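# Swap wash bottles between shelved bench and cart tray

## Task

Take the empty wash bottle off the bench with shelves and leave it in the cart's top tray, resting within the tray's walls (lying on its side is allowed). Then take one of the full wash bottles from that same tray and set it upright on the shelved bench's work surface. No wash bottle may ever touch the floor. The cart, the pedal bin and the stool are free to move. At the end the gripper must be open and the robot backed away, still upright and not tilted.

## Robot and tools

ROBOT. TidyBot++: a wheeled base 0.54 m long, 0.50 m wide and 0.38 m high on four powered casters. It carries one seven-joint arm with a two-finger gripper. The shoulder sits 0.12 m ahead of the base centre at 0.68 m height. Two cameras: base_camera on the base front and wrist_camera, which looks along the hand. Segment lengths: upper arm 0.42 m, forearm 0.31 m, hand 0.31 m to the reported hand point. The arm starts folded, hand down, poking up to 0.08 m beyond the base front, with the elbow up to 1.15 m high. A downward hand reaches at most about 0.94 m height, and only near the base.

FRAMES. Base frame: origin on the floor below the base centre, x forward, y left, z up. hand_pose is in this frame. It is the midpoint between the finger pads; its z axis runs out along the fingers and its y axis is the closing direction. Odometry frame is the base frame as it was at scene start. Heading is positive to the left, -3.142 to 3.142. base_odometry counts wheel turns only, so slip looks like travel and drift of a few cm and degrees builds up. base_tilt is in degrees, forward and right positive, with about 1 degree of fixed bias.

execute_actions(actions, cameras). actions is a list holding zero or one action. An empty list just reports state and images. An action may contain:
- base: exactly one relative move from where the base last reported itself. {"translate_m": d} drives straight, forward positive, -2 to 2 m. {"strafe_m": d} slides sideways, left positive, -2 to 2 m. {"rotate_rad": d} spins in place, counter-clockwise from above positive, -6.3 to 6.3 rad. A move needing more than 8.667 s at its top speed is refused.
- joints: absolute target angles in radians, keyed by name (not offsets). joint_1_rad (any angle; vertical axis; positive is clockwise from above, opposite to heading). joint_2_rad shoulder, -2.249 to 2.249. joint_3_rad any angle. joint_4_rad elbow, -2.579 to 2.579. joint_5_rad any angle. joint_6_rad wrist, -2.099 to 2.099. joint_7_rad any angle; with the hand down, positive turns it counter-clockwise from above, and at 1.57 the fingers open toward the robot's left and right. gripper_pos 0 (open, about 85 mm gap) to 1 (closed); gap is roughly 85 x (1 - gripper_pos) mm. Any-angle joints go the short way, so turn past half a revolution in steps. Tolerances: ±0.039 for joints 1-4, ±0.056 for 5-7, ±0.03 for the gripper.
- speeds: optional caps for this action only: translate_m and strafe_m 0.05-0.5 m/s, rotate_rad 0.1-1.57 rad/s (the maxima are defaults).
Base and joints in one action start together. A joint you omit may keep pushing toward its previous target. cameras: list of "base_camera", "wrist_camera" or "all"; omitted or null gives all, [] gives none. Unknown keys, names or out-of-range values get the whole call refused with no motion. Each action ends within 15 s.

PLANAR ARM MATH. With joint_1_rad 0, joint_3_rad 3.14 and joint_5_rad 0 (near the start), the arm stays in the base's x-z plane. Tilt from vertical (forward positive): upper arm = joint_2; forearm = joint_2 - joint_4; hand = joint_2 - joint_4 - joint_6. The hand point's forward and upward offsets from the shoulder are the sums of length x sin and length x cos of those tilts. Joints move up to 1.39 rad/s (1.22 for joints 5-7).

RESULTS. base_status and joint_status report how each motion ended. "done": reached (for the base, the wheels turned the full amount even if slipping). "off_target": stopped short and may still push. "contact_stop"/"time_out": target dropped, holding in place. A blocked base can report "done" well short of its goal. "joint command not followed" plus a "cause:" line means arm targets were withheld, usually because the arm would hit itself; they may be retried on later actions. on_its_own lists uncommanded effects. motor_effort gives percent of maximum per motor, with the peak in brackets; readings are noisy. "ARM HIT" means the arm struck the base or itself. Motor temperatures are listed per arm joint; MOTOR HOT appears from 60 °C, and at 75 °C an OVER-TEMPERATURE FAULT lets the arm sag, with joint_status showing "limit_stop_at_motor_heat"; resend targets afterwards. A torque fault (sensor limit 104.5 N m for joints 1-4, 51.3 for 5-7) freezes the arm and gripper for 10 s and skips the rest of the call. A stop in one call cancels the later calls of that reply.

GRIPPER. Closing to 1 squeezes with about 100 N per finger. "done" at 1 means it closed on nothing; "off_target" means an object is held. Closed fingertips reach about 20 mm past the hand point.

ACCURACY. Friction and load leave the hand a cm or two off, more when stretched or holding a heavy item. To correct, send each joint its last command plus (wanted angle minus read angle). While holding something, never resend the angle a joint currently reads, or it sinks. Trust camera images over hand_pose.

OTHER TOOLS. wait(seconds, 0-10) commands nothing and returns state and images. zoom_image(camera, region=[x0,y0,x1,y1] pixels, top-left origin, at most 504x504) enlarges the latest full image of that camera. read_manual(section="licences") only returns licence text. finished_scene(scene) ends the current scene by its number, irreversibly; the goal must already hold.

AVOID. Dropping bottles or letting one reach the floor; driving while the arm is caught on something high (around 0.8 m or more), which can topple the robot; hard horizontal shoves with a raised hand, which can lift wheels; pressing into surfaces; ending tilted. Back away to free a snagged arm. Loose objects may occasionally get nudged by outside forces. The simulation keeps running while you think, with the robot holding its last command.

Each tool is called after "Request:" in YAML: its name, and indented under it one key for each argument.

## Session

Request:
execute_actions:
  actions: []

Scene clock: 0.00 s.
Motor temperatures (°C, as the motors report them): [28 26 25 26 32 42 42]
base_odometry: x=+0.000 y=+0.000 heading=+0.000 (m, m, rad; odometry frame)
base_tilt: forward=+0.4 right=+0.3 (deg)
base_status: not commanded
joint_positions: joint_1_rad=-0.044 joint_2_rad=-0.369 joint_3_rad=+3.169 joint_4_rad=-2.518 joint_5_rad=-0.040 joint_6_rad=-0.871 joint_7_rad=+1.557 gripper_pos=+0.000
joint_status: not commanded
motor_effort: joint_1_rad=-1 joint_2_rad=-2 joint_3_rad=+0 joint_4_rad=+13 joint_5_rad=+0 joint_6_rad=+0 joint_7_rad=+0 (%)
hand_pose: x=+0.2684 y=+0.0146 z=+0.5938 quat_wxyz=(-0.022, +0.998, -0.009, +0.060) (m; base frame)
pictures: base_camera, wrist_camera
Images, in order (width x height): base_camera 644x364, wrist_camera 644x476.

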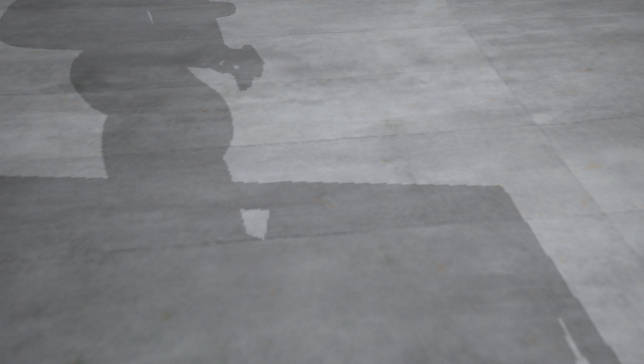

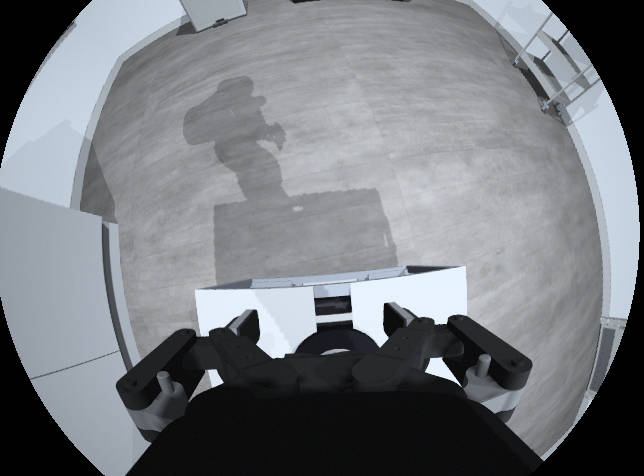

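Request:
execute_actions:
  actions:
    - {"joints":{"joint_6_rad":0.35,"joint_7_rad":1.57}}
  cameras: ["wrist_camera"]

Request:
execute_actions:
  actions:
    - {"base":{"rotate_rad":-1.57}}
  cameras: ["wrist_camera"]

Request:
execute_actions:
  actions:
    - {"base":{"rotate_rad":3.14}}
  cameras: ["wrist_camera"]

Scene clock: 1.93 s.
Motor temperatures (°C, as the motors report them): [28 26 25 26 32 42 42]
base_odometry: x=+0.000 y=+0.000 heading=+0.000 (m, m, rad; odometry frame)
base_tilt: forward=+0.4 right=+0.4 (deg)
base_status: not commanded
joint_positions: joint_1_rad=-0.044 joint_2_rad=-0.369 joint_3_rad=+3.169 joint_4_rad=-2.517 joint_5_rad=-0.040 joint_6_rad=+0.329 joint_7_rad=+1.557 gripper_pos=+0.000
joint_status: all done
motor_effort: joint_1_rad=-1(0) joint_2_rad=-7(6) joint_3_rad=+0(0) joint_4_rad=+19(19) joint_5_rad=+1(0) joint_6_rad=+8(8) joint_7_rad=+0(0) (%)
hand_pose: x=+0.5326 y=+0.0038 z=+0.8258 quat_wxyz=(-0.020, +0.789, -0.020, +0.613) (m; base frame)
pictures: wrist_camera
Images, in order (width x height): wrist_camera 644x476.

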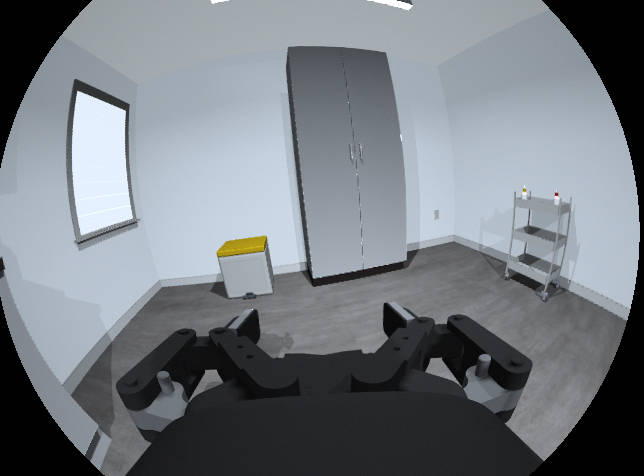

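Scene clock: 4.23 s.
Motor temperatures (°C, as the motors report them): [28 26 25 26 32 42 42]
base_odometry: x=+0.000 y=+0.000 heading=-1.569 (m, m, rad; odometry frame)
base_tilt: forward=+0.4 right=+0.3 (deg)
base_status: done
joint_positions: joint_1_rad=-0.044 joint_2_rad=-0.369 joint_3_rad=+3.169 joint_4_rad=-2.517 joint_5_rad=-0.040 joint_6_rad=+0.329 joint_7_rad=+1.557 gripper_pos=+0.000
joint_status: not commanded
motor_effort: joint_1_rad=-1(2) joint_2_rad=-7(7) joint_3_rad=+0(1) joint_4_rad=+19(19) joint_5_rad=+1(1) joint_6_rad=+8(9) joint_7_rad=+0(0) (%)
hand_pose: x=+0.5326 y=+0.0038 z=+0.8258 quat_wxyz=(-0.020, +0.789, -0.020, +0.613) (m; base frame)
pictures: wrist_camera
Images, in order (width x height): wrist_camera 644x476.

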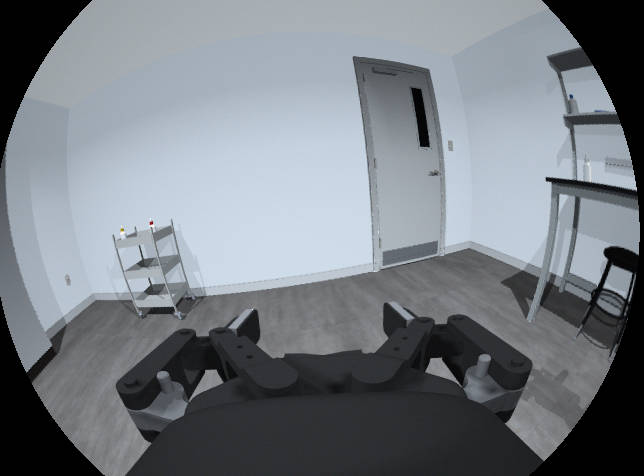

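Scene clock: 7.57 s.
Motor temperatures (°C, as the motors report them): [28 26 25 26 32 42 42]
base_odometry: x=+0.000 y=+0.000 heading=+1.570 (m, m, rad; odometry frame)
base_tilt: forward=+0.4 right=+0.4 (deg)
base_status: done
joint_positions: joint_1_rad=-0.044 joint_2_rad=-0.369 joint_3_rad=+3.169 joint_4_rad=-2.517 joint_5_rad=-0.040 joint_6_rad=+0.329 joint_7_rad=+1.557 gripper_pos=+0.000
joint_status: not commanded
motor_effort: joint_1_rad=+0(1) joint_2_rad=-6(8) joint_3_rad=-1(2) joint_4_rad=+19(19) joint_5_rad=+1(0) joint_6_rad=+8(8) joint_7_rad=+0(0) (%)
hand_pose: x=+0.5326 y=+0.0038 z=+0.8258 quat_wxyz=(-0.020, +0.789, -0.020, +0.613) (m; base frame)
pictures: wrist_camera
Images, in order (width x height): wrist_camera 644x476.

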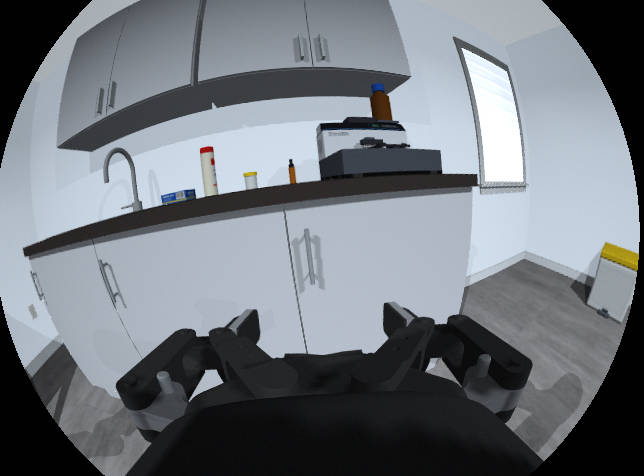

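The bench is behind and to the right of the start pose.

Request:
execute_actions:
  actions:
    - {"base":{"rotate_rad":2.3}}
  cameras: ["wrist_camera"]

Request:
zoom_image:
  camera: "wrist_camera"
  region: [160, 40, 480, 300]

Scene clock: 10.77 s.
Motor temperatures (°C, as the motors report them): [28 26 25 26 32 42 42]
base_odometry: x=+0.000 y=+0.000 heading=-2.414 (m, m, rad; odometry frame)
base_tilt: forward=+0.5 right=+0.4 (deg)
base_status: done
joint_positions: joint_1_rad=-0.044 joint_2_rad=-0.369 joint_3_rad=+3.169 joint_4_rad=-2.517 joint_5_rad=-0.040 joint_6_rad=+0.329 joint_7_rad=+1.557 gripper_pos=+0.000
joint_status: not commanded
motor_effort: joint_1_rad=+0(2) joint_2_rad=-7(7) joint_3_rad=+0(2) joint_4_rad=+19(18) joint_5_rad=+1(1) joint_6_rad=+8(8) joint_7_rad=+0(0) (%)
hand_pose: x=+0.5326 y=+0.0038 z=+0.8258 quat_wxyz=(-0.020, +0.789, -0.020, +0.613) (m; base frame)
pictures: wrist_camera
Images, in order (width x height): wrist_camera 644x476.

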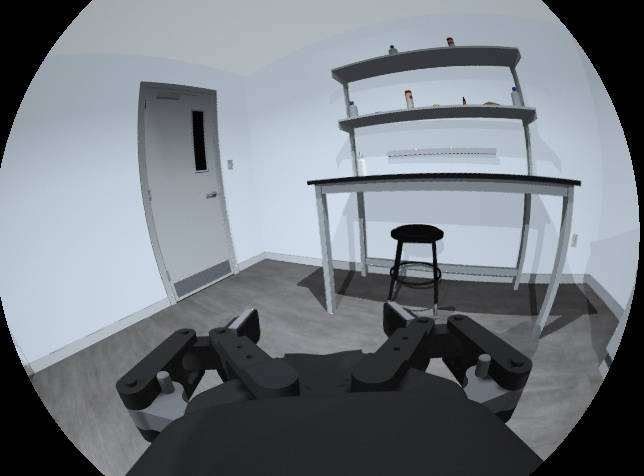

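Region (160, 40, 480, 300) of wrist_camera's 644x476 image, scaled by 1.575; it fills the top 410 rows of this view, and the rest is white.

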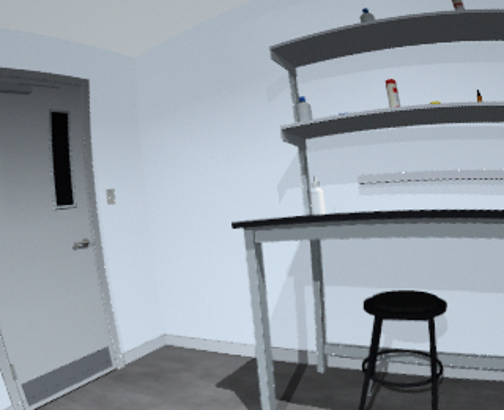

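Request:
execute_actions:
  actions:
    - {"base":{"rotate_rad":-0.727},"joints":{"joint_1_rad":0,"joint_2_rad":-0.2,"joint_3_rad":3.14,"joint_4_rad":-1.7,"joint_5_rad":0,"joint_6_rad":-0.3}}
  cameras: []

Request:
execute_actions:
  actions:
    - {"base":{"strafe_m":1.2}}
  cameras: []

Request:
execute_actions:
  actions:
    - {"base":{"translate_m":0.55}}

Scene clock: 13.60 s.
Motor temperatures (°C, as the motors report them): [28 26 25 26 32 42 42]
base_odometry: x=+0.000 y=+0.000 heading=-3.140 (m, m, rad; odometry frame)
base_tilt: forward=+0.5 right=+0.3 (deg)
base_status: done
joint_positions: joint_1_rad=-0.028 joint_2_rad=-0.223 joint_3_rad=+3.158 joint_4_rad=-1.715 joint_5_rad=-0.026 joint_6_rad=-0.256 joint_7_rad=+1.557 gripper_pos=+0.000
joint_status: all done
motor_effort: joint_1_rad=+0(3) joint_2_rad=-15(14) joint_3_rad=+0(2) joint_4_rad=+21(20) joint_5_rad=+0(0) joint_6_rad=+9(9) joint_7_rad=+1(0) (%)
hand_pose: x=+0.6459 y=+0.0083 z=+1.0625 quat_wxyz=(-0.020, +0.767, -0.009, +0.642) (m; base frame)
pictures: none
No camera images: the call's "cameras" was empty. Leave "cameras" out to get every camera's image.

Scene clock: 17.37 s.
Motor temperatures (°C, as the motors report them): [28 26 25 27 32 42 42]
base_odometry: x=+0.000 y=-1.200 heading=-3.141 (m, m, rad; odometry frame)
base_tilt: forward=+0.4 right=+0.4 (deg)
base_status: done
joint_positions: joint_1_rad=-0.023 joint_2_rad=-0.223 joint_3_rad=+3.150 joint_4_rad=-1.715 joint_5_rad=-0.025 joint_6_rad=-0.256 joint_7_rad=+1.557 gripper_pos=+0.000
joint_status: not commanded
motor_effort: joint_1_rad=-1(3) joint_2_rad=-14(16) joint_3_rad=+0(3) joint_4_rad=+22(22) joint_5_rad=+0(0) joint_6_rad=+9(9) joint_7_rad=+0(0) (%)
hand_pose: x=+0.6459 y=+0.0105 z=+1.0621 quat_wxyz=(-0.020, +0.767, -0.007, +0.641) (m; base frame)
pictures: none
No camera images: the call's "cameras" was empty. Leave "cameras" out to get every camera's image.

Scene clock: 19.83 s.
Motor temperatures (°C, as the motors report them): [28 26 25 27 32 42 42]
base_odometry: x=-0.550 y=-1.201 heading=-3.140 (m, m, rad; odometry frame)
base_tilt: forward=+0.4 right=+0.3 (deg)
base_status: done
joint_positions: joint_1_rad=-0.023 joint_2_rad=-0.205 joint_3_rad=+3.150 joint_4_rad=-1.713 joint_5_rad=-0.025 joint_6_rad=-0.260 joint_7_rad=+1.557 gripper_pos=+0.000
joint_status: not commanded
motor_effort: joint_1_rad=-1(1) joint_2_rad=-16(17) joint_3_rad=+0(1) joint_4_rad=+21(22) joint_5_rad=+0(0) joint_6_rad=+8(9) joint_7_rad=+0(0) (%)
hand_pose: x=+0.6521 y=+0.0106 z=+1.0526 quat_wxyz=(-0.020, +0.773, -0.007, +0.634) (m; base frame)
pictures: base_camera, wrist_camera
Images, in order (width x height): base_camera 644x364, wrist_camera 644x476.

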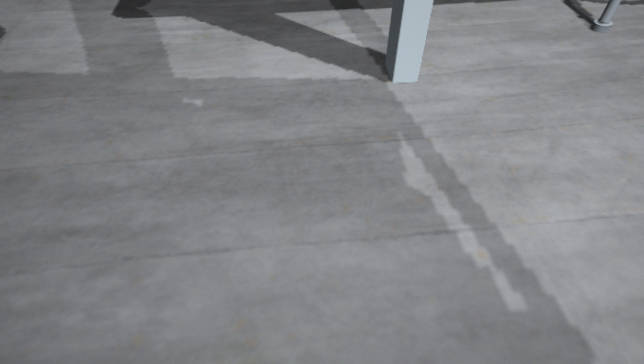

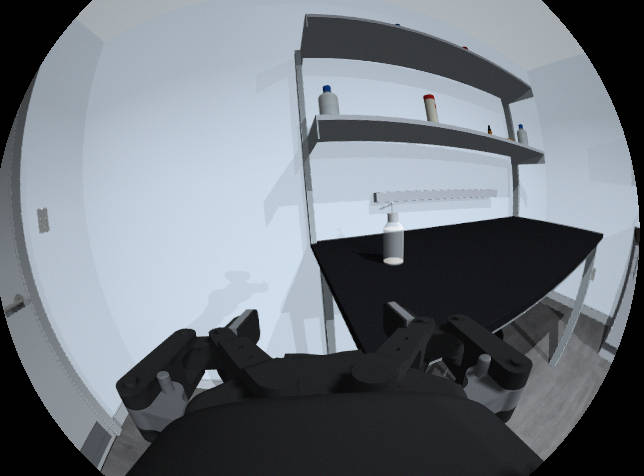

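Request:
execute_actions:
  actions:
    - {"base":{"strafe_m":0.7}}
  cameras: []

Request:
execute_actions:
  actions:
    - {"base":{"rotate_rad":-1.571}}
  cameras: []

Request:
execute_actions:
  actions:
    - {"base":{"strafe_m":1.1}}

Scene clock: 23.33 s.
Motor temperatures (°C, as the motors report them): [28 26 25 27 32 42 42]
base_odometry: x=-0.550 y=-1.901 heading=-3.141 (m, m, rad; odometry frame)
base_tilt: forward=+0.4 right=+0.3 (deg)
base_status: done
joint_positions: joint_1_rad=-0.022 joint_2_rad=-0.205 joint_3_rad=+3.148 joint_4_rad=-1.713 joint_5_rad=-0.025 joint_6_rad=-0.260 joint_7_rad=+1.557 gripper_pos=+0.000
joint_status: not commanded
motor_effort: joint_1_rad=-1(2) joint_2_rad=-15(15) joint_3_rad=+0(3) joint_4_rad=+21(21) joint_5_rad=+1(0) joint_6_rad=+8(8) joint_7_rad=+0(0) (%)
hand_pose: x=+0.6521 y=+0.0113 z=+1.0526 quat_wxyz=(-0.020, +0.773, -0.007, +0.634) (m; base frame)
pictures: none
No camera images: the call's "cameras" was empty. Leave "cameras" out to get every camera's image.

Scene clock: 25.63 s.
Motor temperatures (°C, as the motors report them): [28 26 25 27 32 42 42]
base_odometry: x=-0.550 y=-1.901 heading=+1.572 (m, m, rad; odometry frame)
base_tilt: forward=+0.4 right=+0.3 (deg)
base_status: done
joint_positions: joint_1_rad=-0.014 joint_2_rad=-0.205 joint_3_rad=+3.147 joint_4_rad=-1.713 joint_5_rad=-0.024 joint_6_rad=-0.261 joint_7_rad=+1.557 gripper_pos=+0.000
joint_status: not commanded
motor_effort: joint_1_rad=-1(3) joint_2_rad=-15(18) joint_3_rad=+0(3) joint_4_rad=+21(23) joint_5_rad=+0(0) joint_6_rad=+8(9) joint_7_rad=+0(0) (%)
hand_pose: x=+0.6521 y=+0.0079 z=+1.0526 quat_wxyz=(-0.018, +0.773, -0.009, +0.634) (m; base frame)
pictures: none
No camera images: the call's "cameras" was empty. Leave "cameras" out to get every camera's image.

Scene clock: 29.20 s.
Motor temperatures (°C, as the motors report them): [28 26 25 27 32 42 42]
base_odometry: x=-1.650 y=-1.901 heading=+1.571 (m, m, rad; odometry frame)
base_tilt: forward=+0.4 right=+0.3 (deg)
base_status: done
joint_positions: joint_1_rad=-0.014 joint_2_rad=-0.205 joint_3_rad=+3.146 joint_4_rad=-1.713 joint_5_rad=-0.024 joint_6_rad=-0.261 joint_7_rad=+1.557 gripper_pos=+0.000
joint_status: not commanded
motor_effort: joint_1_rad=+0(2) joint_2_rad=-15(16) joint_3_rad=+0(3) joint_4_rad=+21(22) joint_5_rad=+0(0) joint_6_rad=+8(9) joint_7_rad=+0(1) (%)
hand_pose: x=+0.6521 y=+0.0082 z=+1.0526 quat_wxyz=(-0.018, +0.773, -0.009, +0.634) (m; base frame)
pictures: base_camera, wrist_camera
Images, in order (width x height): base_camera 644x364, wrist_camera 644x476.

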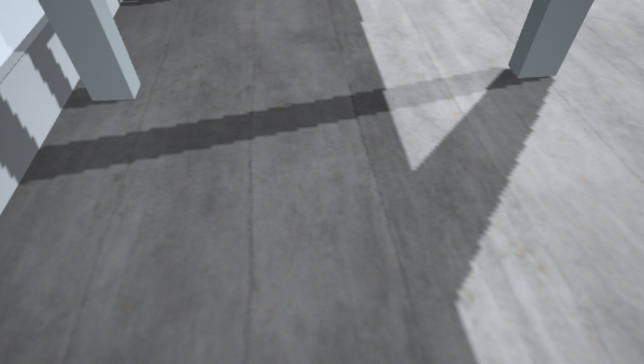

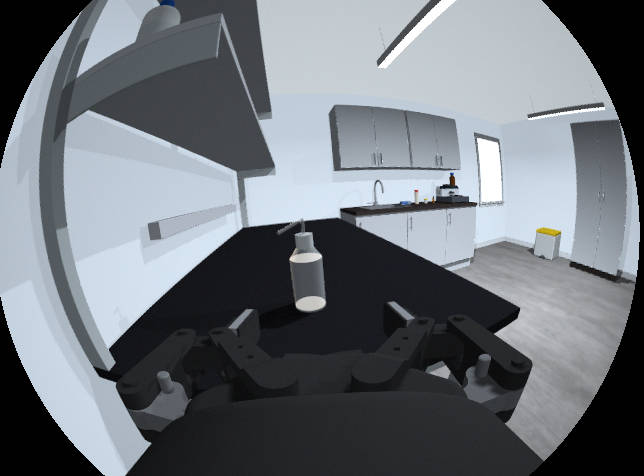

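Request:
execute_actions:
  actions:
    - {"base":{"strafe_m":0.02},"joints":{"joint_1_rad":0,"joint_2_rad":-0.1,"joint_4_rad":-2.1,"joint_6_rad":0.43,"gripper_pos":0}}

Scene clock: 31.33 s.
Motor temperatures (°C, as the motors report them): [28 26 25 27 32 42 42]
base_odometry: x=-1.671 y=-1.900 heading=+1.570 (m, m, rad; odometry frame)
base_tilt: forward=+0.5 right=+0.4 (deg)
base_status: done
joint_positions: joint_1_rad=-0.014 joint_2_rad=-0.116 joint_3_rad=+3.141 joint_4_rad=-2.087 joint_5_rad=-0.024 joint_6_rad=+0.389 joint_7_rad=+1.557 gripper_pos=+0.000
joint_status: all done
motor_effort: joint_1_rad=-1(1) joint_2_rad=-17(18) joint_3_rad=+0(3) joint_4_rad=+20(22) joint_5_rad=+1(0) joint_6_rad=+9(9) joint_7_rad=+0(0) (%)
hand_pose: x=+0.6709 y=+0.0067 z=+0.9741 quat_wxyz=(-0.015, +0.711, -0.011, +0.703) (m; base frame)
pictures: base_camera, wrist_camera
Images, in order (width x height): base_camera 644x364, wrist_camera 644x476.

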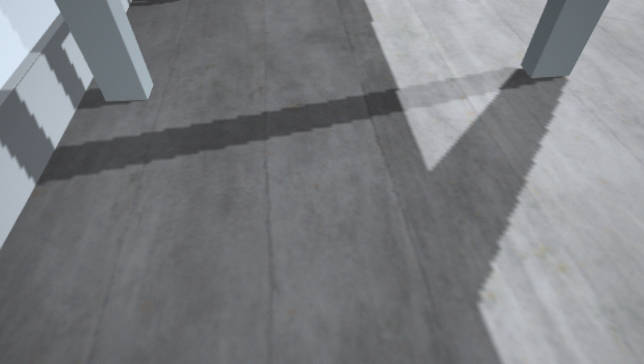

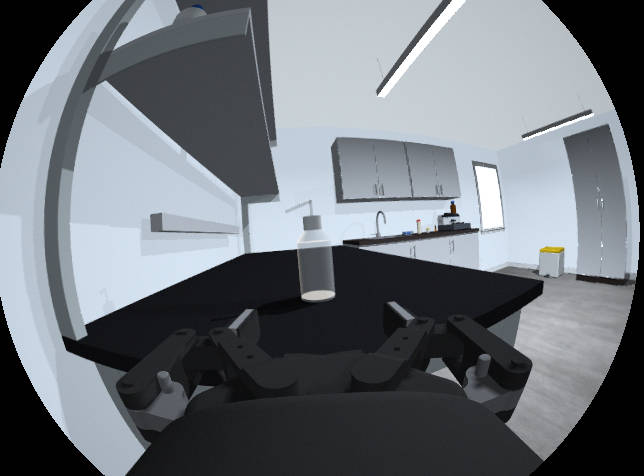

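Request:
execute_actions:
  actions:
    - {"base":{"strafe_m":0.012}}
  cameras: []

Request:
execute_actions:
  actions:
    - {"base":{"translate_m":0.24},"speeds":{"translate_m":0.15}}

Scene clock: 33.50 s.
Motor temperatures (°C, as the motors report them): [28 26 25 27 32 42 42]
base_odometry: x=-1.670 y=-1.900 heading=+1.570 (m, m, rad; odometry frame)
base_tilt: forward=+0.4 right=+0.4 (deg)
base_status: strafe_m time_out (by the wheels' count: +0.000 of +0.012)
joint_positions: joint_1_rad=-0.012 joint_2_rad=-0.115 joint_3_rad=+3.140 joint_4_rad=-2.087 joint_5_rad=-0.022 joint_6_rad=+0.389 joint_7_rad=+1.557 gripper_pos=+0.000
joint_status: not commanded
motor_effort: joint_1_rad=+0(10) joint_2_rad=-18(19) joint_3_rad=+0(11) joint_4_rad=+19(21) joint_5_rad=+1(2) joint_6_rad=+9(10) joint_7_rad=+0(1) (%)
hand_pose: x=+0.6713 y=+0.0062 z=+0.9735 quat_wxyz=(-0.014, +0.711, -0.010, +0.703) (m; base frame)
pictures: none
No camera images: the call's "cameras" was empty. Leave "cameras" out to get every camera's image.

not run: a stop came earlier in this reply.

Request:
execute_actions:
  actions:
    - {"base":{"translate_m":0.22},"speeds":{"translate_m":0.15}}

Scene clock: 35.77 s.
Motor temperatures (°C, as the motors report them): [28 26 25 27 32 42 42]
base_odometry: x=-1.670 y=-1.680 heading=+1.570 (m, m, rad; odometry frame)
base_tilt: forward=+0.4 right=+0.3 (deg)
base_status: done
joint_positions: joint_1_rad=-0.012 joint_2_rad=-0.109 joint_3_rad=+3.140 joint_4_rad=-2.088 joint_5_rad=-0.022 joint_6_rad=+0.390 joint_7_rad=+1.557 gripper_pos=+0.000
joint_status: not commanded
motor_effort: joint_1_rad=-1(1) joint_2_rad=-17(20) joint_3_rad=+0(1) joint_4_rad=+20(21) joint_5_rad=+1(1) joint_6_rad=+8(9) joint_7_rad=+0(0) (%)
hand_pose: x=+0.6729 y=+0.0062 z=+0.9701 quat_wxyz=(-0.014, +0.713, -0.010, +0.701) (m; base frame)
pictures: base_camera, wrist_camera
Images, in order (width x height): base_camera 644x364, wrist_camera 644x476.

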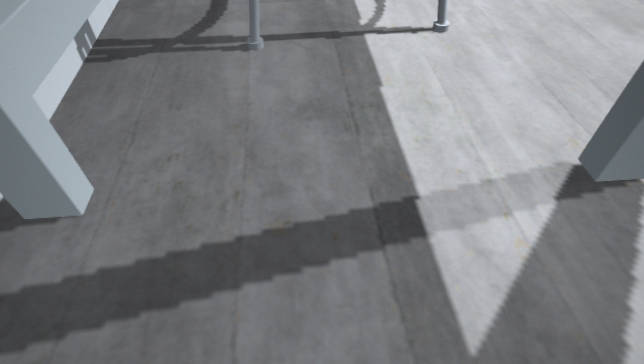

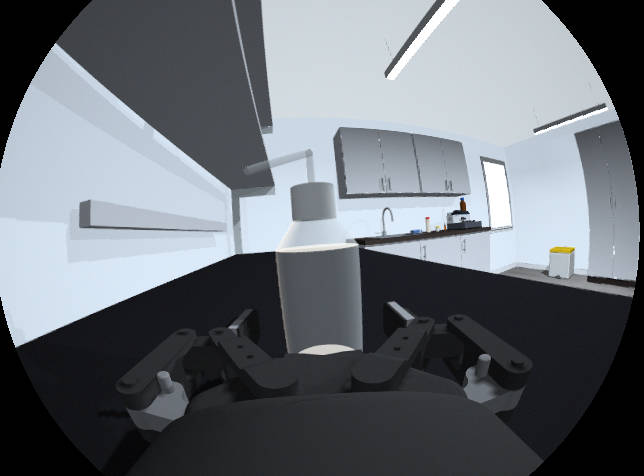

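Request:
execute_actions:
  actions:
    - {"base":{"translate_m":0.04},"speeds":{"translate_m":0.08}}

Request:
execute_actions:
  actions:
    - {"joints":{"gripper_pos":1}}

Scene clock: 36.97 s.
Motor temperatures (°C, as the motors report them): [28 26 25 27 32 42 42]
base_odometry: x=-1.671 y=-1.640 heading=+1.570 (m, m, rad; odometry frame)
base_tilt: forward=+0.4 right=+0.4 (deg)
base_status: done
joint_positions: joint_1_rad=-0.012 joint_2_rad=-0.107 joint_3_rad=+3.140 joint_4_rad=-2.088 joint_5_rad=-0.022 joint_6_rad=+0.390 joint_7_rad=+1.557 gripper_pos=+0.000
joint_status: not commanded
motor_effort: joint_1_rad=-1(0) joint_2_rad=-17(20) joint_3_rad=+0(1) joint_4_rad=+20(21) joint_5_rad=+1(0) joint_6_rad=+9(9) joint_7_rad=+0(1) (%)
hand_pose: x=+0.6736 y=+0.0062 z=+0.9686 quat_wxyz=(-0.014, +0.714, -0.010, +0.700) (m; base frame)
pictures: base_camera, wrist_camera
Images, in order (width x height): base_camera 644x364, wrist_camera 644x476.

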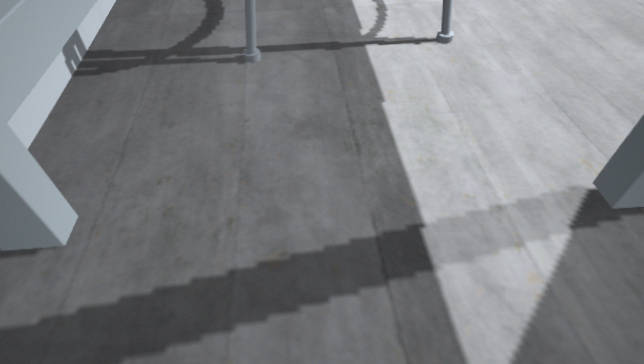

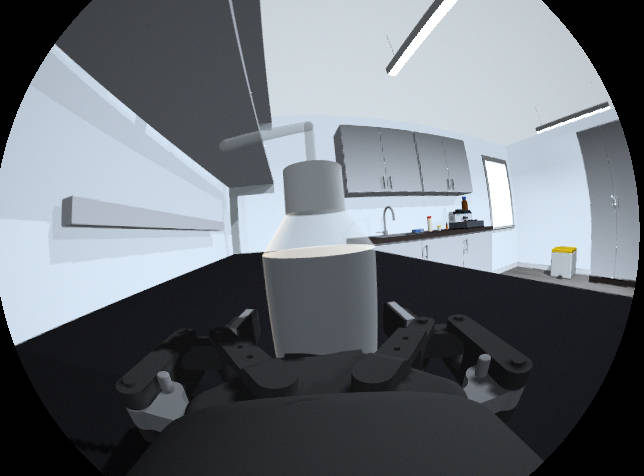

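Scene clock: 38.07 s.
Motor temperatures (°C, as the motors report them): [28 26 25 27 32 42 42]
base_odometry: x=-1.671 y=-1.640 heading=+1.570 (m, m, rad; odometry frame)
base_tilt: forward=+0.4 right=+0.4 (deg)
base_status: not commanded
joint_positions: joint_1_rad=-0.012 joint_2_rad=-0.107 joint_3_rad=+3.140 joint_4_rad=-2.088 joint_5_rad=-0.022 joint_6_rad=+0.390 joint_7_rad=+1.557 gripper_pos=+0.431
joint_status: gripper_pos off_target (ended at +0.431, target +1.000)
motor_effort: joint_1_rad=-1(1) joint_2_rad=-17(17) joint_3_rad=+0(0) joint_4_rad=+20(20) joint_5_rad=+0(1) joint_6_rad=+9(9) joint_7_rad=+0(0) (%)
hand_pose: x=+0.6736 y=+0.0062 z=+0.9686 quat_wxyz=(-0.014, +0.714, -0.010, +0.700) (m; base frame)
pictures: base_camera, wrist_camera
Images, in order (width x height): base_camera 644x364, wrist_camera 644x476.

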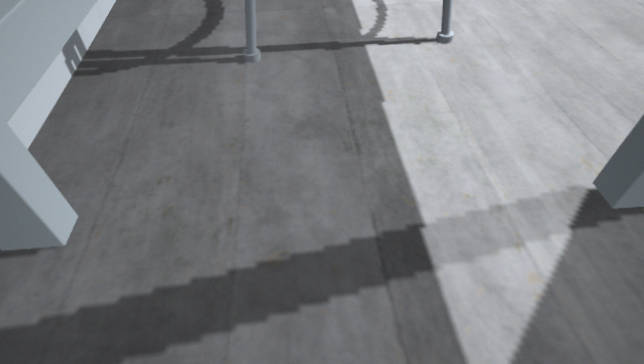

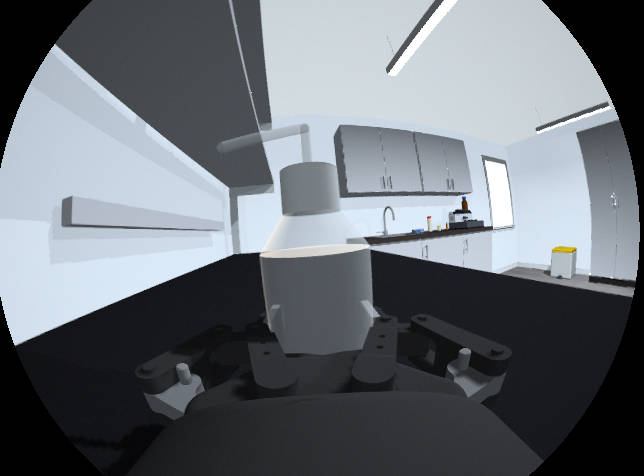

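Request:
execute_actions:
  actions:
    - {"joints":{"joint_4_rad":-1.95,"joint_6_rad":0.28}}
  cameras: []

Request:
execute_actions:
  actions:
    - {"base":{"translate_m":-0.4},"speeds":{"translate_m":0.25}}
  cameras: ["wrist_camera"]

Request:
execute_actions:
  actions:
    - {"base":{"strafe_m":-1.9}}
  cameras: []

Request:
execute_actions:
  actions:
    - {"base":{"rotate_rad":-1.571},"speeds":{"rotate_rad":0.8}}

Scene clock: 39.63 s.
Motor temperatures (°C, as the motors report them): [28 26 25 27 32 42 42]
base_odometry: x=-1.671 y=-1.640 heading=+1.570 (m, m, rad; odometry frame)
base_tilt: forward=+0.4 right=+0.4 (deg)
base_status: not commanded
joint_positions: joint_1_rad=-0.012 joint_2_rad=-0.107 joint_3_rad=+3.140 joint_4_rad=-1.961 joint_5_rad=-0.022 joint_6_rad=+0.321 joint_7_rad=+1.557 gripper_pos=+0.431
joint_status: all done
motor_effort: joint_1_rad=+0(1) joint_2_rad=-18(19) joint_3_rad=+0(0) joint_4_rad=+21(21) joint_5_rad=+0(1) joint_6_rad=+9(10) joint_7_rad=+0(0) (%)
hand_pose: x=+0.6870 y=+0.0069 z=+1.0244 quat_wxyz=(-0.015, +0.693, -0.010, +0.720) (m; base frame)
pictures: none
No camera images: the call's "cameras" was empty. Leave "cameras" out to get every camera's image.

Scene clock: 44.13 s.
Motor temperatures (°C, as the motors report them): [28 26 25 27 32 42 42]
base_odometry: x=-1.670 y=-2.038 heading=+1.573 (m, m, rad; odometry frame)
base_tilt: forward=+0.4 right=+0.4 (deg)
base_status: translate_m time_out (by the wheels' count: -0.398 of -0.400)
joint_positions: joint_1_rad=-0.012 joint_2_rad=-0.103 joint_3_rad=+3.140 joint_4_rad=-1.961 joint_5_rad=-0.022 joint_6_rad=+0.318 joint_7_rad=+1.557 gripper_pos=+0.431
joint_status: not commanded
motor_effort: joint_1_rad=-1(5) joint_2_rad=-17(24) joint_3_rad=-1(4) joint_4_rad=+21(22) joint_5_rad=+1(0) joint_6_rad=+9(10) joint_7_rad=+0(0) (%)
hand_pose: x=+0.6884 y=+0.0066 z=+1.0210 quat_wxyz=(-0.015, +0.696, -0.010, +0.718) (m; base frame)
pictures: wrist_camera
Images, in order (width x height): wrist_camera 644x476.

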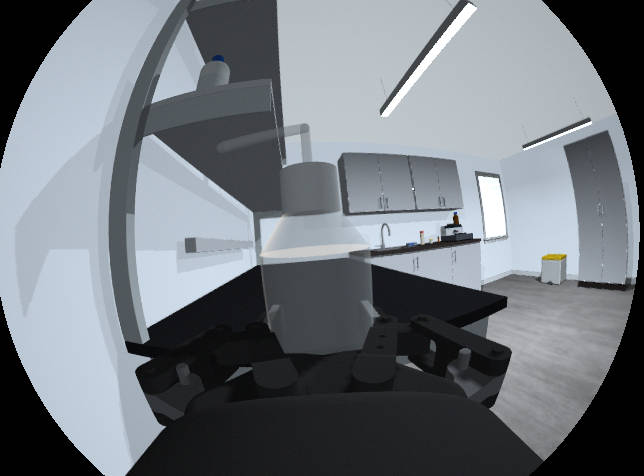

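not run: a stop came earlier in this reply.

not run: a stop came earlier in this reply.

Request:
execute_actions:
  actions:
    - {"base":{"strafe_m":-1.9}}
  cameras: []

Request:
execute_actions:
  actions:
    - {"base":{"rotate_rad":-1.571},"speeds":{"rotate_rad":0.8}}

Scene clock: 53.03 s.
Motor temperatures (°C, as the motors report them): [28 26 25 27 32 42 42]
base_odometry: x=+0.057 y=-2.034 heading=+1.578 (m, m, rad; odometry frame)
base_tilt: forward=+0.4 right=+0.3 (deg)
base_status: strafe_m time_out (by the wheels' count: -1.727 of -1.900)
joint_positions: joint_1_rad=-0.007 joint_2_rad=-0.103 joint_3_rad=+3.143 joint_4_rad=-1.959 joint_5_rad=-0.021 joint_6_rad=+0.314 joint_7_rad=+1.557 gripper_pos=+0.431
joint_status: not commanded
motor_effort: joint_1_rad=+0(9) joint_2_rad=-18(25) joint_3_rad=-1(10) joint_4_rad=+21(23) joint_5_rad=+1(1) joint_6_rad=+9(10) joint_7_rad=+0(0) (%)
hand_pose: x=+0.6887 y=+0.0025 z=+1.0204 quat_wxyz=(-0.012, +0.697, -0.012, +0.717) (m; base frame)
pictures: none
No camera images: the call's "cameras" was empty. Leave "cameras" out to get every camera's image.

not run: a stop came earlier in this reply.

Request:
execute_actions:
  actions:
    - {"base":{"translate_m":0.35}}
  cameras: []

Request:
execute_actions:
  actions:
    - {"base":{"rotate_rad":-1.571},"speeds":{"rotate_rad":0.8}}

Scene clock: 55.23 s.
Motor temperatures (°C, as the motors report them): [28 26 25 27 32 42 42]
base_odometry: x=+0.055 y=-1.683 heading=+1.578 (m, m, rad; odometry frame)
base_tilt: forward=+0.4 right=+0.4 (deg)
base_status: done
joint_positions: joint_1_rad=-0.008 joint_2_rad=-0.097 joint_3_rad=+3.143 joint_4_rad=-1.959 joint_5_rad=-0.021 joint_6_rad=+0.314 joint_7_rad=+1.557 gripper_pos=+0.431
joint_status: not commanded
motor_effort: joint_1_rad=+0(0) joint_2_rad=-19(24) joint_3_rad=+0(0) joint_4_rad=+21(21) joint_5_rad=+0(1) joint_6_rad=+10(10) joint_7_rad=+1(0) (%)
hand_pose: x=+0.6906 y=+0.0025 z=+1.0172 quat_wxyz=(-0.012, +0.699, -0.012, +0.715) (m; base frame)
pictures: none
No camera images: the call's "cameras" was empty. Leave "cameras" out to get every camera's image.

Scene clock: 58.00 s.
Motor temperatures (°C, as the motors report them): [28 26 25 27 32 42 42]
base_odometry: x=+0.055 y=-1.683 heading=+0.007 (m, m, rad; odometry frame)
base_tilt: forward=+0.5 right=+0.4 (deg)
base_status: done
joint_positions: joint_1_rad=-0.007 joint_2_rad=-0.097 joint_3_rad=+3.142 joint_4_rad=-1.959 joint_5_rad=-0.021 joint_6_rad=+0.314 joint_7_rad=+1.557 gripper_pos=+0.431
joint_status: not commanded
motor_effort: joint_1_rad=+0(2) joint_2_rad=-18(20) joint_3_rad=+0(3) joint_4_rad=+21(22) joint_5_rad=+0(1) joint_6_rad=+9(9) joint_7_rad=+0(1) (%)
hand_pose: x=+0.6906 y=+0.0032 z=+1.0172 quat_wxyz=(-0.012, +0.699, -0.012, +0.715) (m; base frame)
pictures: base_camera, wrist_camera
Images, in order (width x height): base_camera 644x364, wrist_camera 644x476.

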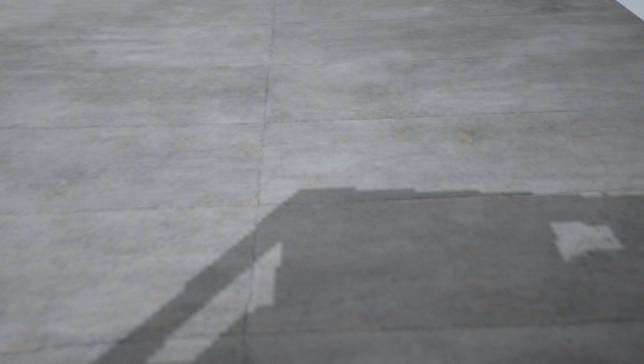

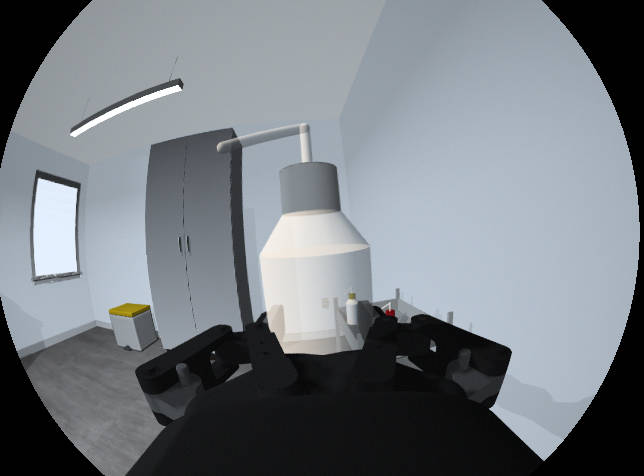

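Request:
execute_actions:
  actions:
    - {"joints":{"joint_1_rad":-0.8}}

Scene clock: 60.23 s.
Motor temperatures (°C, as the motors report them): [28 26 25 27 32 42 42]
base_odometry: x=+0.055 y=-1.683 heading=+0.007 (m, m, rad; odometry frame)
base_tilt: forward=+0.4 right=+0.3 (deg)
base_status: not commanded
joint_positions: joint_1_rad=-0.776 joint_2_rad=-0.097 joint_3_rad=+3.142 joint_4_rad=-1.959 joint_5_rad=-0.021 joint_6_rad=+0.314 joint_7_rad=+1.557 gripper_pos=+0.431
joint_status: all done
motor_effort: joint_1_rad=+0(1) joint_2_rad=-19(19) joint_3_rad=+0(1) joint_4_rad=+21(21) joint_5_rad=+1(1) joint_6_rad=+9(9) joint_7_rad=+0(1) (%)
hand_pose: x=+0.5277 y=+0.3996 z=+1.0172 quat_wxyz=(-0.279, +0.652, +0.251, +0.658) (m; base frame)
pictures: base_camera, wrist_camera
Images, in order (width x height): base_camera 644x364, wrist_camera 644x476.

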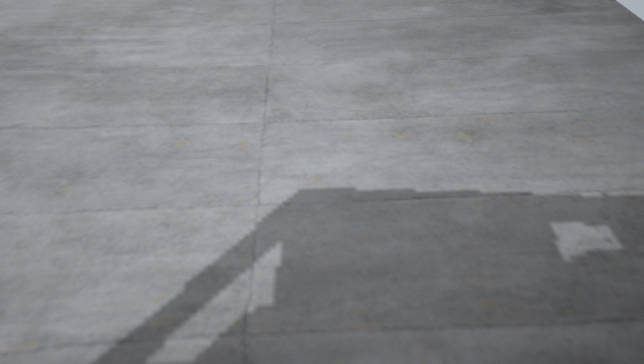

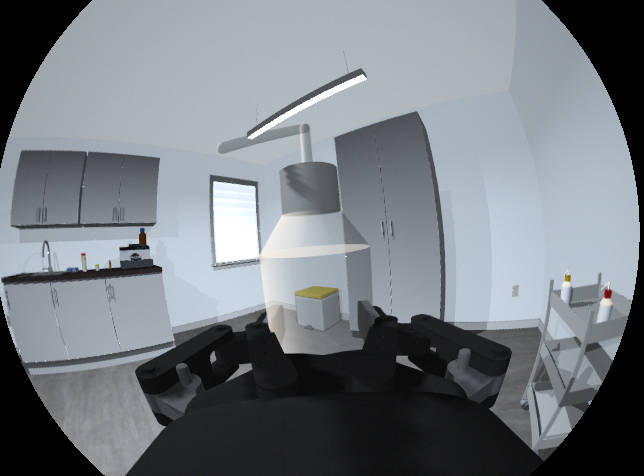

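Request:
execute_actions:
  actions:
    - {"base":{"translate_m":0.6}}

Scene clock: 63.10 s.
Motor temperatures (°C, as the motors report them): [28 26 25 27 32 42 42]
base_odometry: x=+0.655 y=-1.680 heading=+0.007 (m, m, rad; odometry frame)
base_tilt: forward=+0.3 right=+0.3 (deg)
base_status: done
joint_positions: joint_1_rad=-0.777 joint_2_rad=-0.097 joint_3_rad=+3.142 joint_4_rad=-1.959 joint_5_rad=-0.021 joint_6_rad=+0.314 joint_7_rad=+1.557 gripper_pos=+0.431
joint_status: not commanded
motor_effort: joint_1_rad=-1(1) joint_2_rad=-19(21) joint_3_rad=+0(2) joint_4_rad=+21(22) joint_5_rad=+0(1) joint_6_rad=+9(10) joint_7_rad=+1(1) (%)
hand_pose: x=+0.5271 y=+0.4002 z=+1.0172 quat_wxyz=(-0.280, +0.652, +0.252, +0.658) (m; base frame)
pictures: base_camera, wrist_camera
Images, in order (width x height): base_camera 644x364, wrist_camera 644x476.

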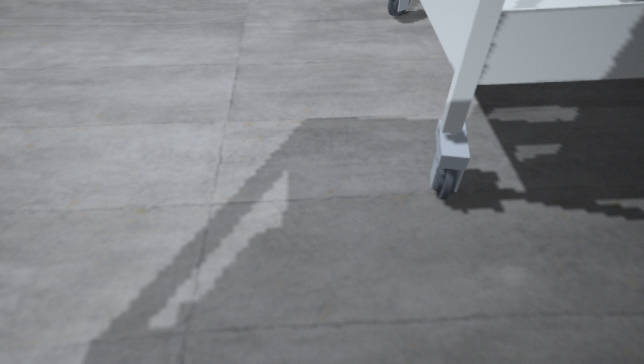

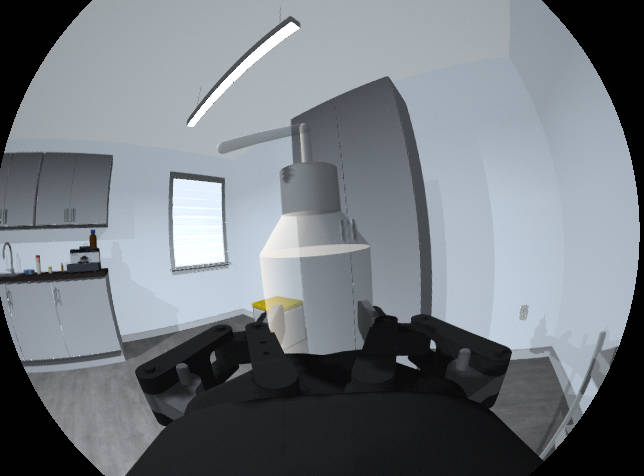

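Request:
execute_actions:
  actions:
    - {"base":{"translate_m":-0.3}}
  cameras: []

Request:
execute_actions:
  actions:
    - {"joints":{"joint_1_rad":-0.1,"joint_4_rad":-1.8,"joint_6_rad":-0.3}}

Scene clock: 65.37 s.
Motor temperatures (°C, as the motors report them): [28 26 25 27 32 42 42]
base_odometry: x=+0.355 y=-1.682 heading=+0.007 (m, m, rad; odometry frame)
base_tilt: forward=+0.4 right=+0.4 (deg)
base_status: done
joint_positions: joint_1_rad=-0.782 joint_2_rad=-0.099 joint_3_rad=+3.142 joint_4_rad=-1.959 joint_5_rad=-0.021 joint_6_rad=+0.314 joint_7_rad=+1.557 gripper_pos=+0.431
joint_status: not commanded
motor_effort: joint_1_rad=-1(3) joint_2_rad=-18(21) joint_3_rad=+0(3) joint_4_rad=+21(22) joint_5_rad=+0(1) joint_6_rad=+9(9) joint_7_rad=+0(0) (%)
hand_pose: x=+0.5244 y=+0.4018 z=+1.0184 quat_wxyz=(-0.282, +0.651, +0.253, +0.658) (m; base frame)
pictures: none
No camera images: the call's "cameras" was empty. Leave "cameras" out to get every camera's image.

Scene clock: 67.33 s.
Motor temperatures (°C, as the motors report them): [28 26 25 27 32 42 42]
base_odometry: x=+0.355 y=-1.682 heading=+0.007 (m, m, rad; odometry frame)
base_tilt: forward=+0.4 right=+0.3 (deg)
base_status: not commanded
joint_positions: joint_1_rad=-0.124 joint_2_rad=-0.099 joint_3_rad=+3.142 joint_4_rad=-1.821 joint_5_rad=-0.021 joint_6_rad=-0.260 joint_7_rad=+1.557 gripper_pos=+0.431
joint_status: all done
motor_effort: joint_1_rad=+0(2) joint_2_rad=-19(20) joint_3_rad=+0(1) joint_4_rad=+21(22) joint_5_rad=+0(1) joint_6_rad=+8(9) joint_7_rad=+0(0) (%)
hand_pose: x=+0.6689 y=+0.0716 z=+0.9289 quat_wxyz=(-0.045, +0.836, +0.039, +0.546) (m; base frame)
pictures: base_camera, wrist_camera
Images, in order (width x height): base_camera 644x364, wrist_camera 644x476.

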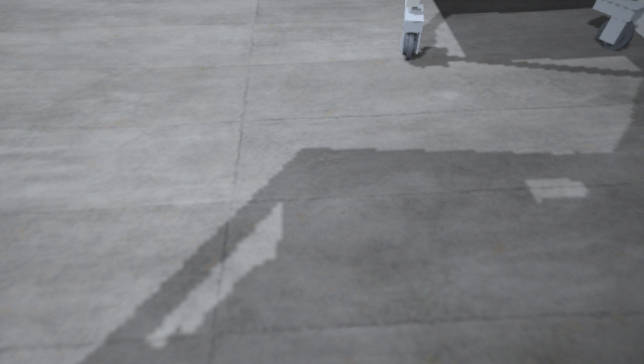

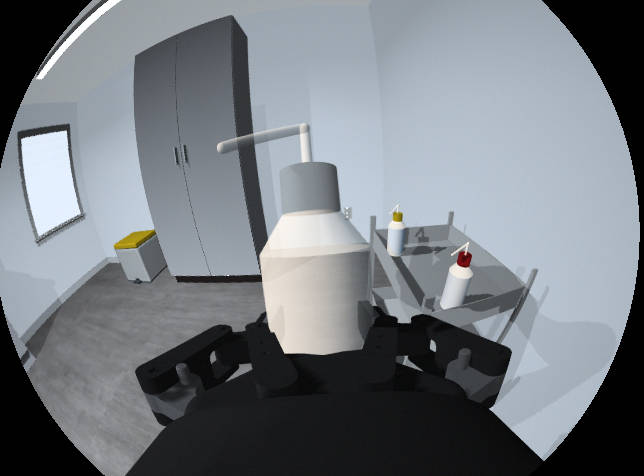

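Request:
execute_actions:
  actions:
    - {"base":{"strafe_m":-0.3},"joints":{"joint_1_rad":0,"joint_2_rad":0.1,"joint_4_rad":-1.3,"joint_6_rad":-1.0}}

Scene clock: 69.80 s.
Motor temperatures (°C, as the motors report them): [28 26 25 27 32 42 42]
base_odometry: x=+0.356 y=-1.982 heading=+0.006 (m, m, rad; odometry frame)
base_tilt: forward=+0.5 right=+0.4 (deg)
base_status: done
joint_positions: joint_1_rad=-0.021 joint_2_rad=+0.082 joint_3_rad=+3.142 joint_4_rad=-1.318 joint_5_rad=-0.020 joint_6_rad=-0.960 joint_7_rad=+1.557 gripper_pos=+0.431
joint_status: all done
motor_effort: joint_1_rad=-1(2) joint_2_rad=-25(25) joint_3_rad=-1(2) joint_4_rad=+20(21) joint_5_rad=+0(0) joint_6_rad=+6(8) joint_7_rad=+0(0) (%)
hand_pose: x=+0.6822 y=+0.0182 z=+0.9335 quat_wxyz=(-0.016, +0.925, +0.001, +0.381) (m; base frame)
pictures: base_camera, wrist_camera
Images, in order (width x height): base_camera 644x364, wrist_camera 644x476.

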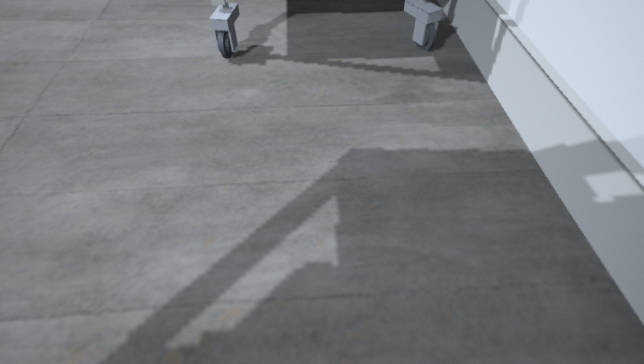

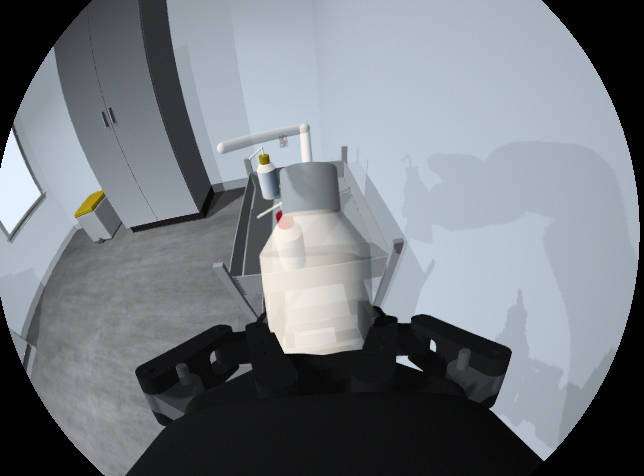

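Request:
execute_actions:
  actions:
    - {"joints":{"joint_1_rad":0.13,"joint_2_rad":0.105,"joint_4_rad":-1.767,"joint_6_rad":-0.05}}
  cameras: []

Request:
execute_actions:
  actions:
    - {"base":{"translate_m":0.2},"speeds":{"translate_m":0.2}}

Scene clock: 72.10 s.
Motor temperatures (°C, as the motors report them): [28 26 25 27 32 42 42]
base_odometry: x=+0.356 y=-1.982 heading=+0.006 (m, m, rad; odometry frame)
base_tilt: forward=+0.4 right=+0.4 (deg)
base_status: not commanded
joint_positions: joint_1_rad=+0.102 joint_2_rad=+0.090 joint_3_rad=+3.142 joint_4_rad=-1.754 joint_5_rad=-0.020 joint_6_rad=-0.093 joint_7_rad=+1.557 gripper_pos=+0.431
joint_status: all done
motor_effort: joint_1_rad=-1(0) joint_2_rad=-26(27) joint_3_rad=+0(1) joint_4_rad=+21(22) joint_5_rad=+0(0) joint_6_rad=+8(9) joint_7_rad=+0(0) (%)
hand_pose: x=+0.7471 y=-0.0626 z=+0.9045 quat_wxyz=(+0.019, +0.822, -0.056, +0.566) (m; base frame)
pictures: none
No camera images: the call's "cameras" was empty. Leave "cameras" out to get every camera's image.

Scene clock: 73.87 s.
Motor temperatures (°C, as the motors report them): [28 26 25 27 32 42 42]
base_odometry: x=+0.557 y=-1.981 heading=+0.006 (m, m, rad; odometry frame)
base_tilt: forward=+0.4 right=+0.3 (deg)
base_status: done
joint_positions: joint_1_rad=+0.103 joint_2_rad=+0.097 joint_3_rad=+3.142 joint_4_rad=-1.755 joint_5_rad=-0.020 joint_6_rad=-0.092 joint_7_rad=+1.557 gripper_pos=+0.431
joint_status: not commanded
motor_effort: joint_1_rad=-1(2) joint_2_rad=-25(29) joint_3_rad=-1(1) joint_4_rad=+21(22) joint_5_rad=+0(0) joint_6_rad=+8(9) joint_7_rad=+0(1) (%)
hand_pose: x=+0.7485 y=-0.0631 z=+0.8994 quat_wxyz=(+0.019, +0.824, -0.056, +0.563) (m; base frame)
pictures: base_camera, wrist_camera
Images, in order (width x height): base_camera 644x364, wrist_camera 644x476.

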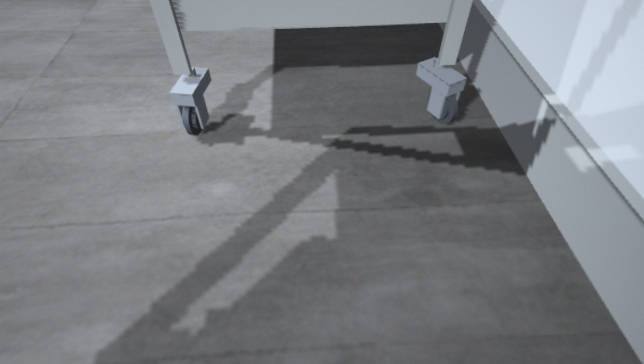

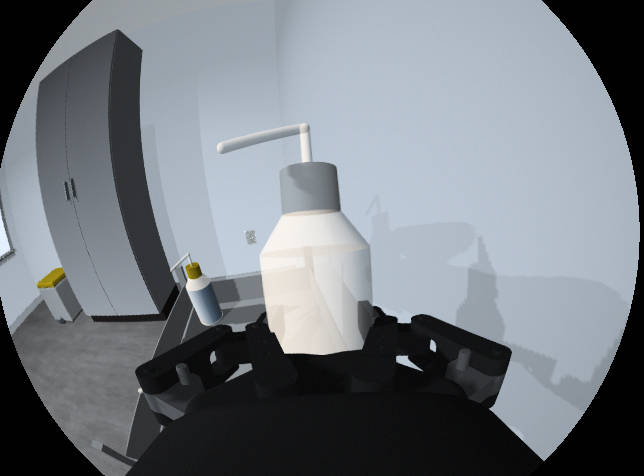

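Request:
execute_actions:
  actions:
    - {"joints":{"joint_4_rad":-1.55,"joint_6_rad":-0.75}}
  cameras: ["wrist_camera"]

Scene clock: 75.50 s.
Motor temperatures (°C, as the motors report them): [28 26 25 27 32 42 42]
base_odometry: x=+0.557 y=-1.981 heading=+0.006 (m, m, rad; odometry frame)
base_tilt: forward=+0.5 right=+0.4 (deg)
base_status: not commanded
joint_positions: joint_1_rad=+0.103 joint_2_rad=+0.097 joint_3_rad=+3.142 joint_4_rad=-1.569 joint_5_rad=-0.020 joint_6_rad=-0.717 joint_7_rad=+1.557 gripper_pos=+0.431
joint_status: all done
motor_effort: joint_1_rad=+0(0) joint_2_rad=-24(27) joint_3_rad=-1(1) joint_4_rad=+20(22) joint_5_rad=+0(0) joint_6_rad=+6(9) joint_7_rad=+1(1) (%)
hand_pose: x=+0.6844 y=-0.0529 z=+0.8445 quat_wxyz=(+0.008, +0.927, -0.059, +0.370) (m; base frame)
pictures: wrist_camera
Images, in order (width x height): wrist_camera 644x476.

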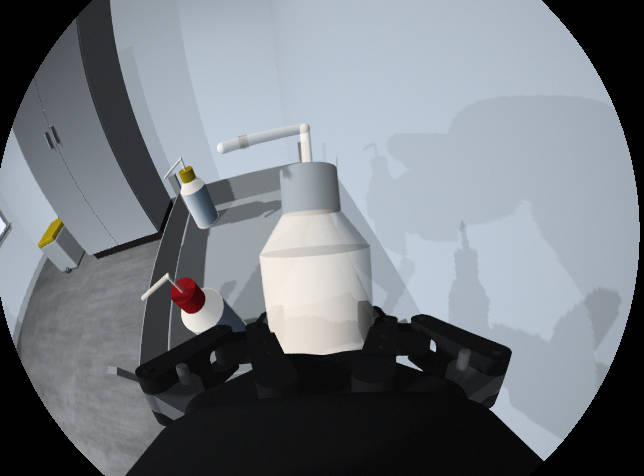

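Request:
execute_actions:
  actions:
    - {"base":{"translate_m":0.08},"joints":{"joint_2_rad":0.13,"joint_4_rad":-1.7,"joint_6_rad":-0.05}}
  cameras: []

Request:
execute_actions:
  actions:
    - {"joints":{"joint_2_rad":0.3,"joint_4_rad":-1.81,"joint_6_rad":0.25},"speeds":{}}

Scene clock: 76.97 s.
Motor temperatures (°C, as the motors report them): [28 26 25 27 32 42 42]
base_odometry: x=+0.637 y=-1.981 heading=+0.005 (m, m, rad; odometry frame)
base_tilt: forward=+0.4 right=+0.3 (deg)
base_status: done
joint_positions: joint_1_rad=+0.103 joint_2_rad=+0.127 joint_3_rad=+3.142 joint_4_rad=-1.686 joint_5_rad=-0.020 joint_6_rad=-0.081 joint_7_rad=+1.557 gripper_pos=+0.431
joint_status: all done
motor_effort: joint_1_rad=+0(2) joint_2_rad=-28(29) joint_3_rad=-1(2) joint_4_rad=+21(22) joint_5_rad=+0(0) joint_6_rad=+8(9) joint_7_rad=+0(0) (%)
hand_pose: x=+0.7692 y=-0.0658 z=+0.9249 quat_wxyz=(+0.020, +0.810, -0.055, +0.584) (m; base frame)
pictures: none
No camera images: the call's "cameras" was empty. Leave "cameras" out to get every camera's image.

action 0: "speeds" must be an object that gives a speed for at least one key that is commanded beside it, as in {"translate_m": 0.5}; or leave "speeds" out


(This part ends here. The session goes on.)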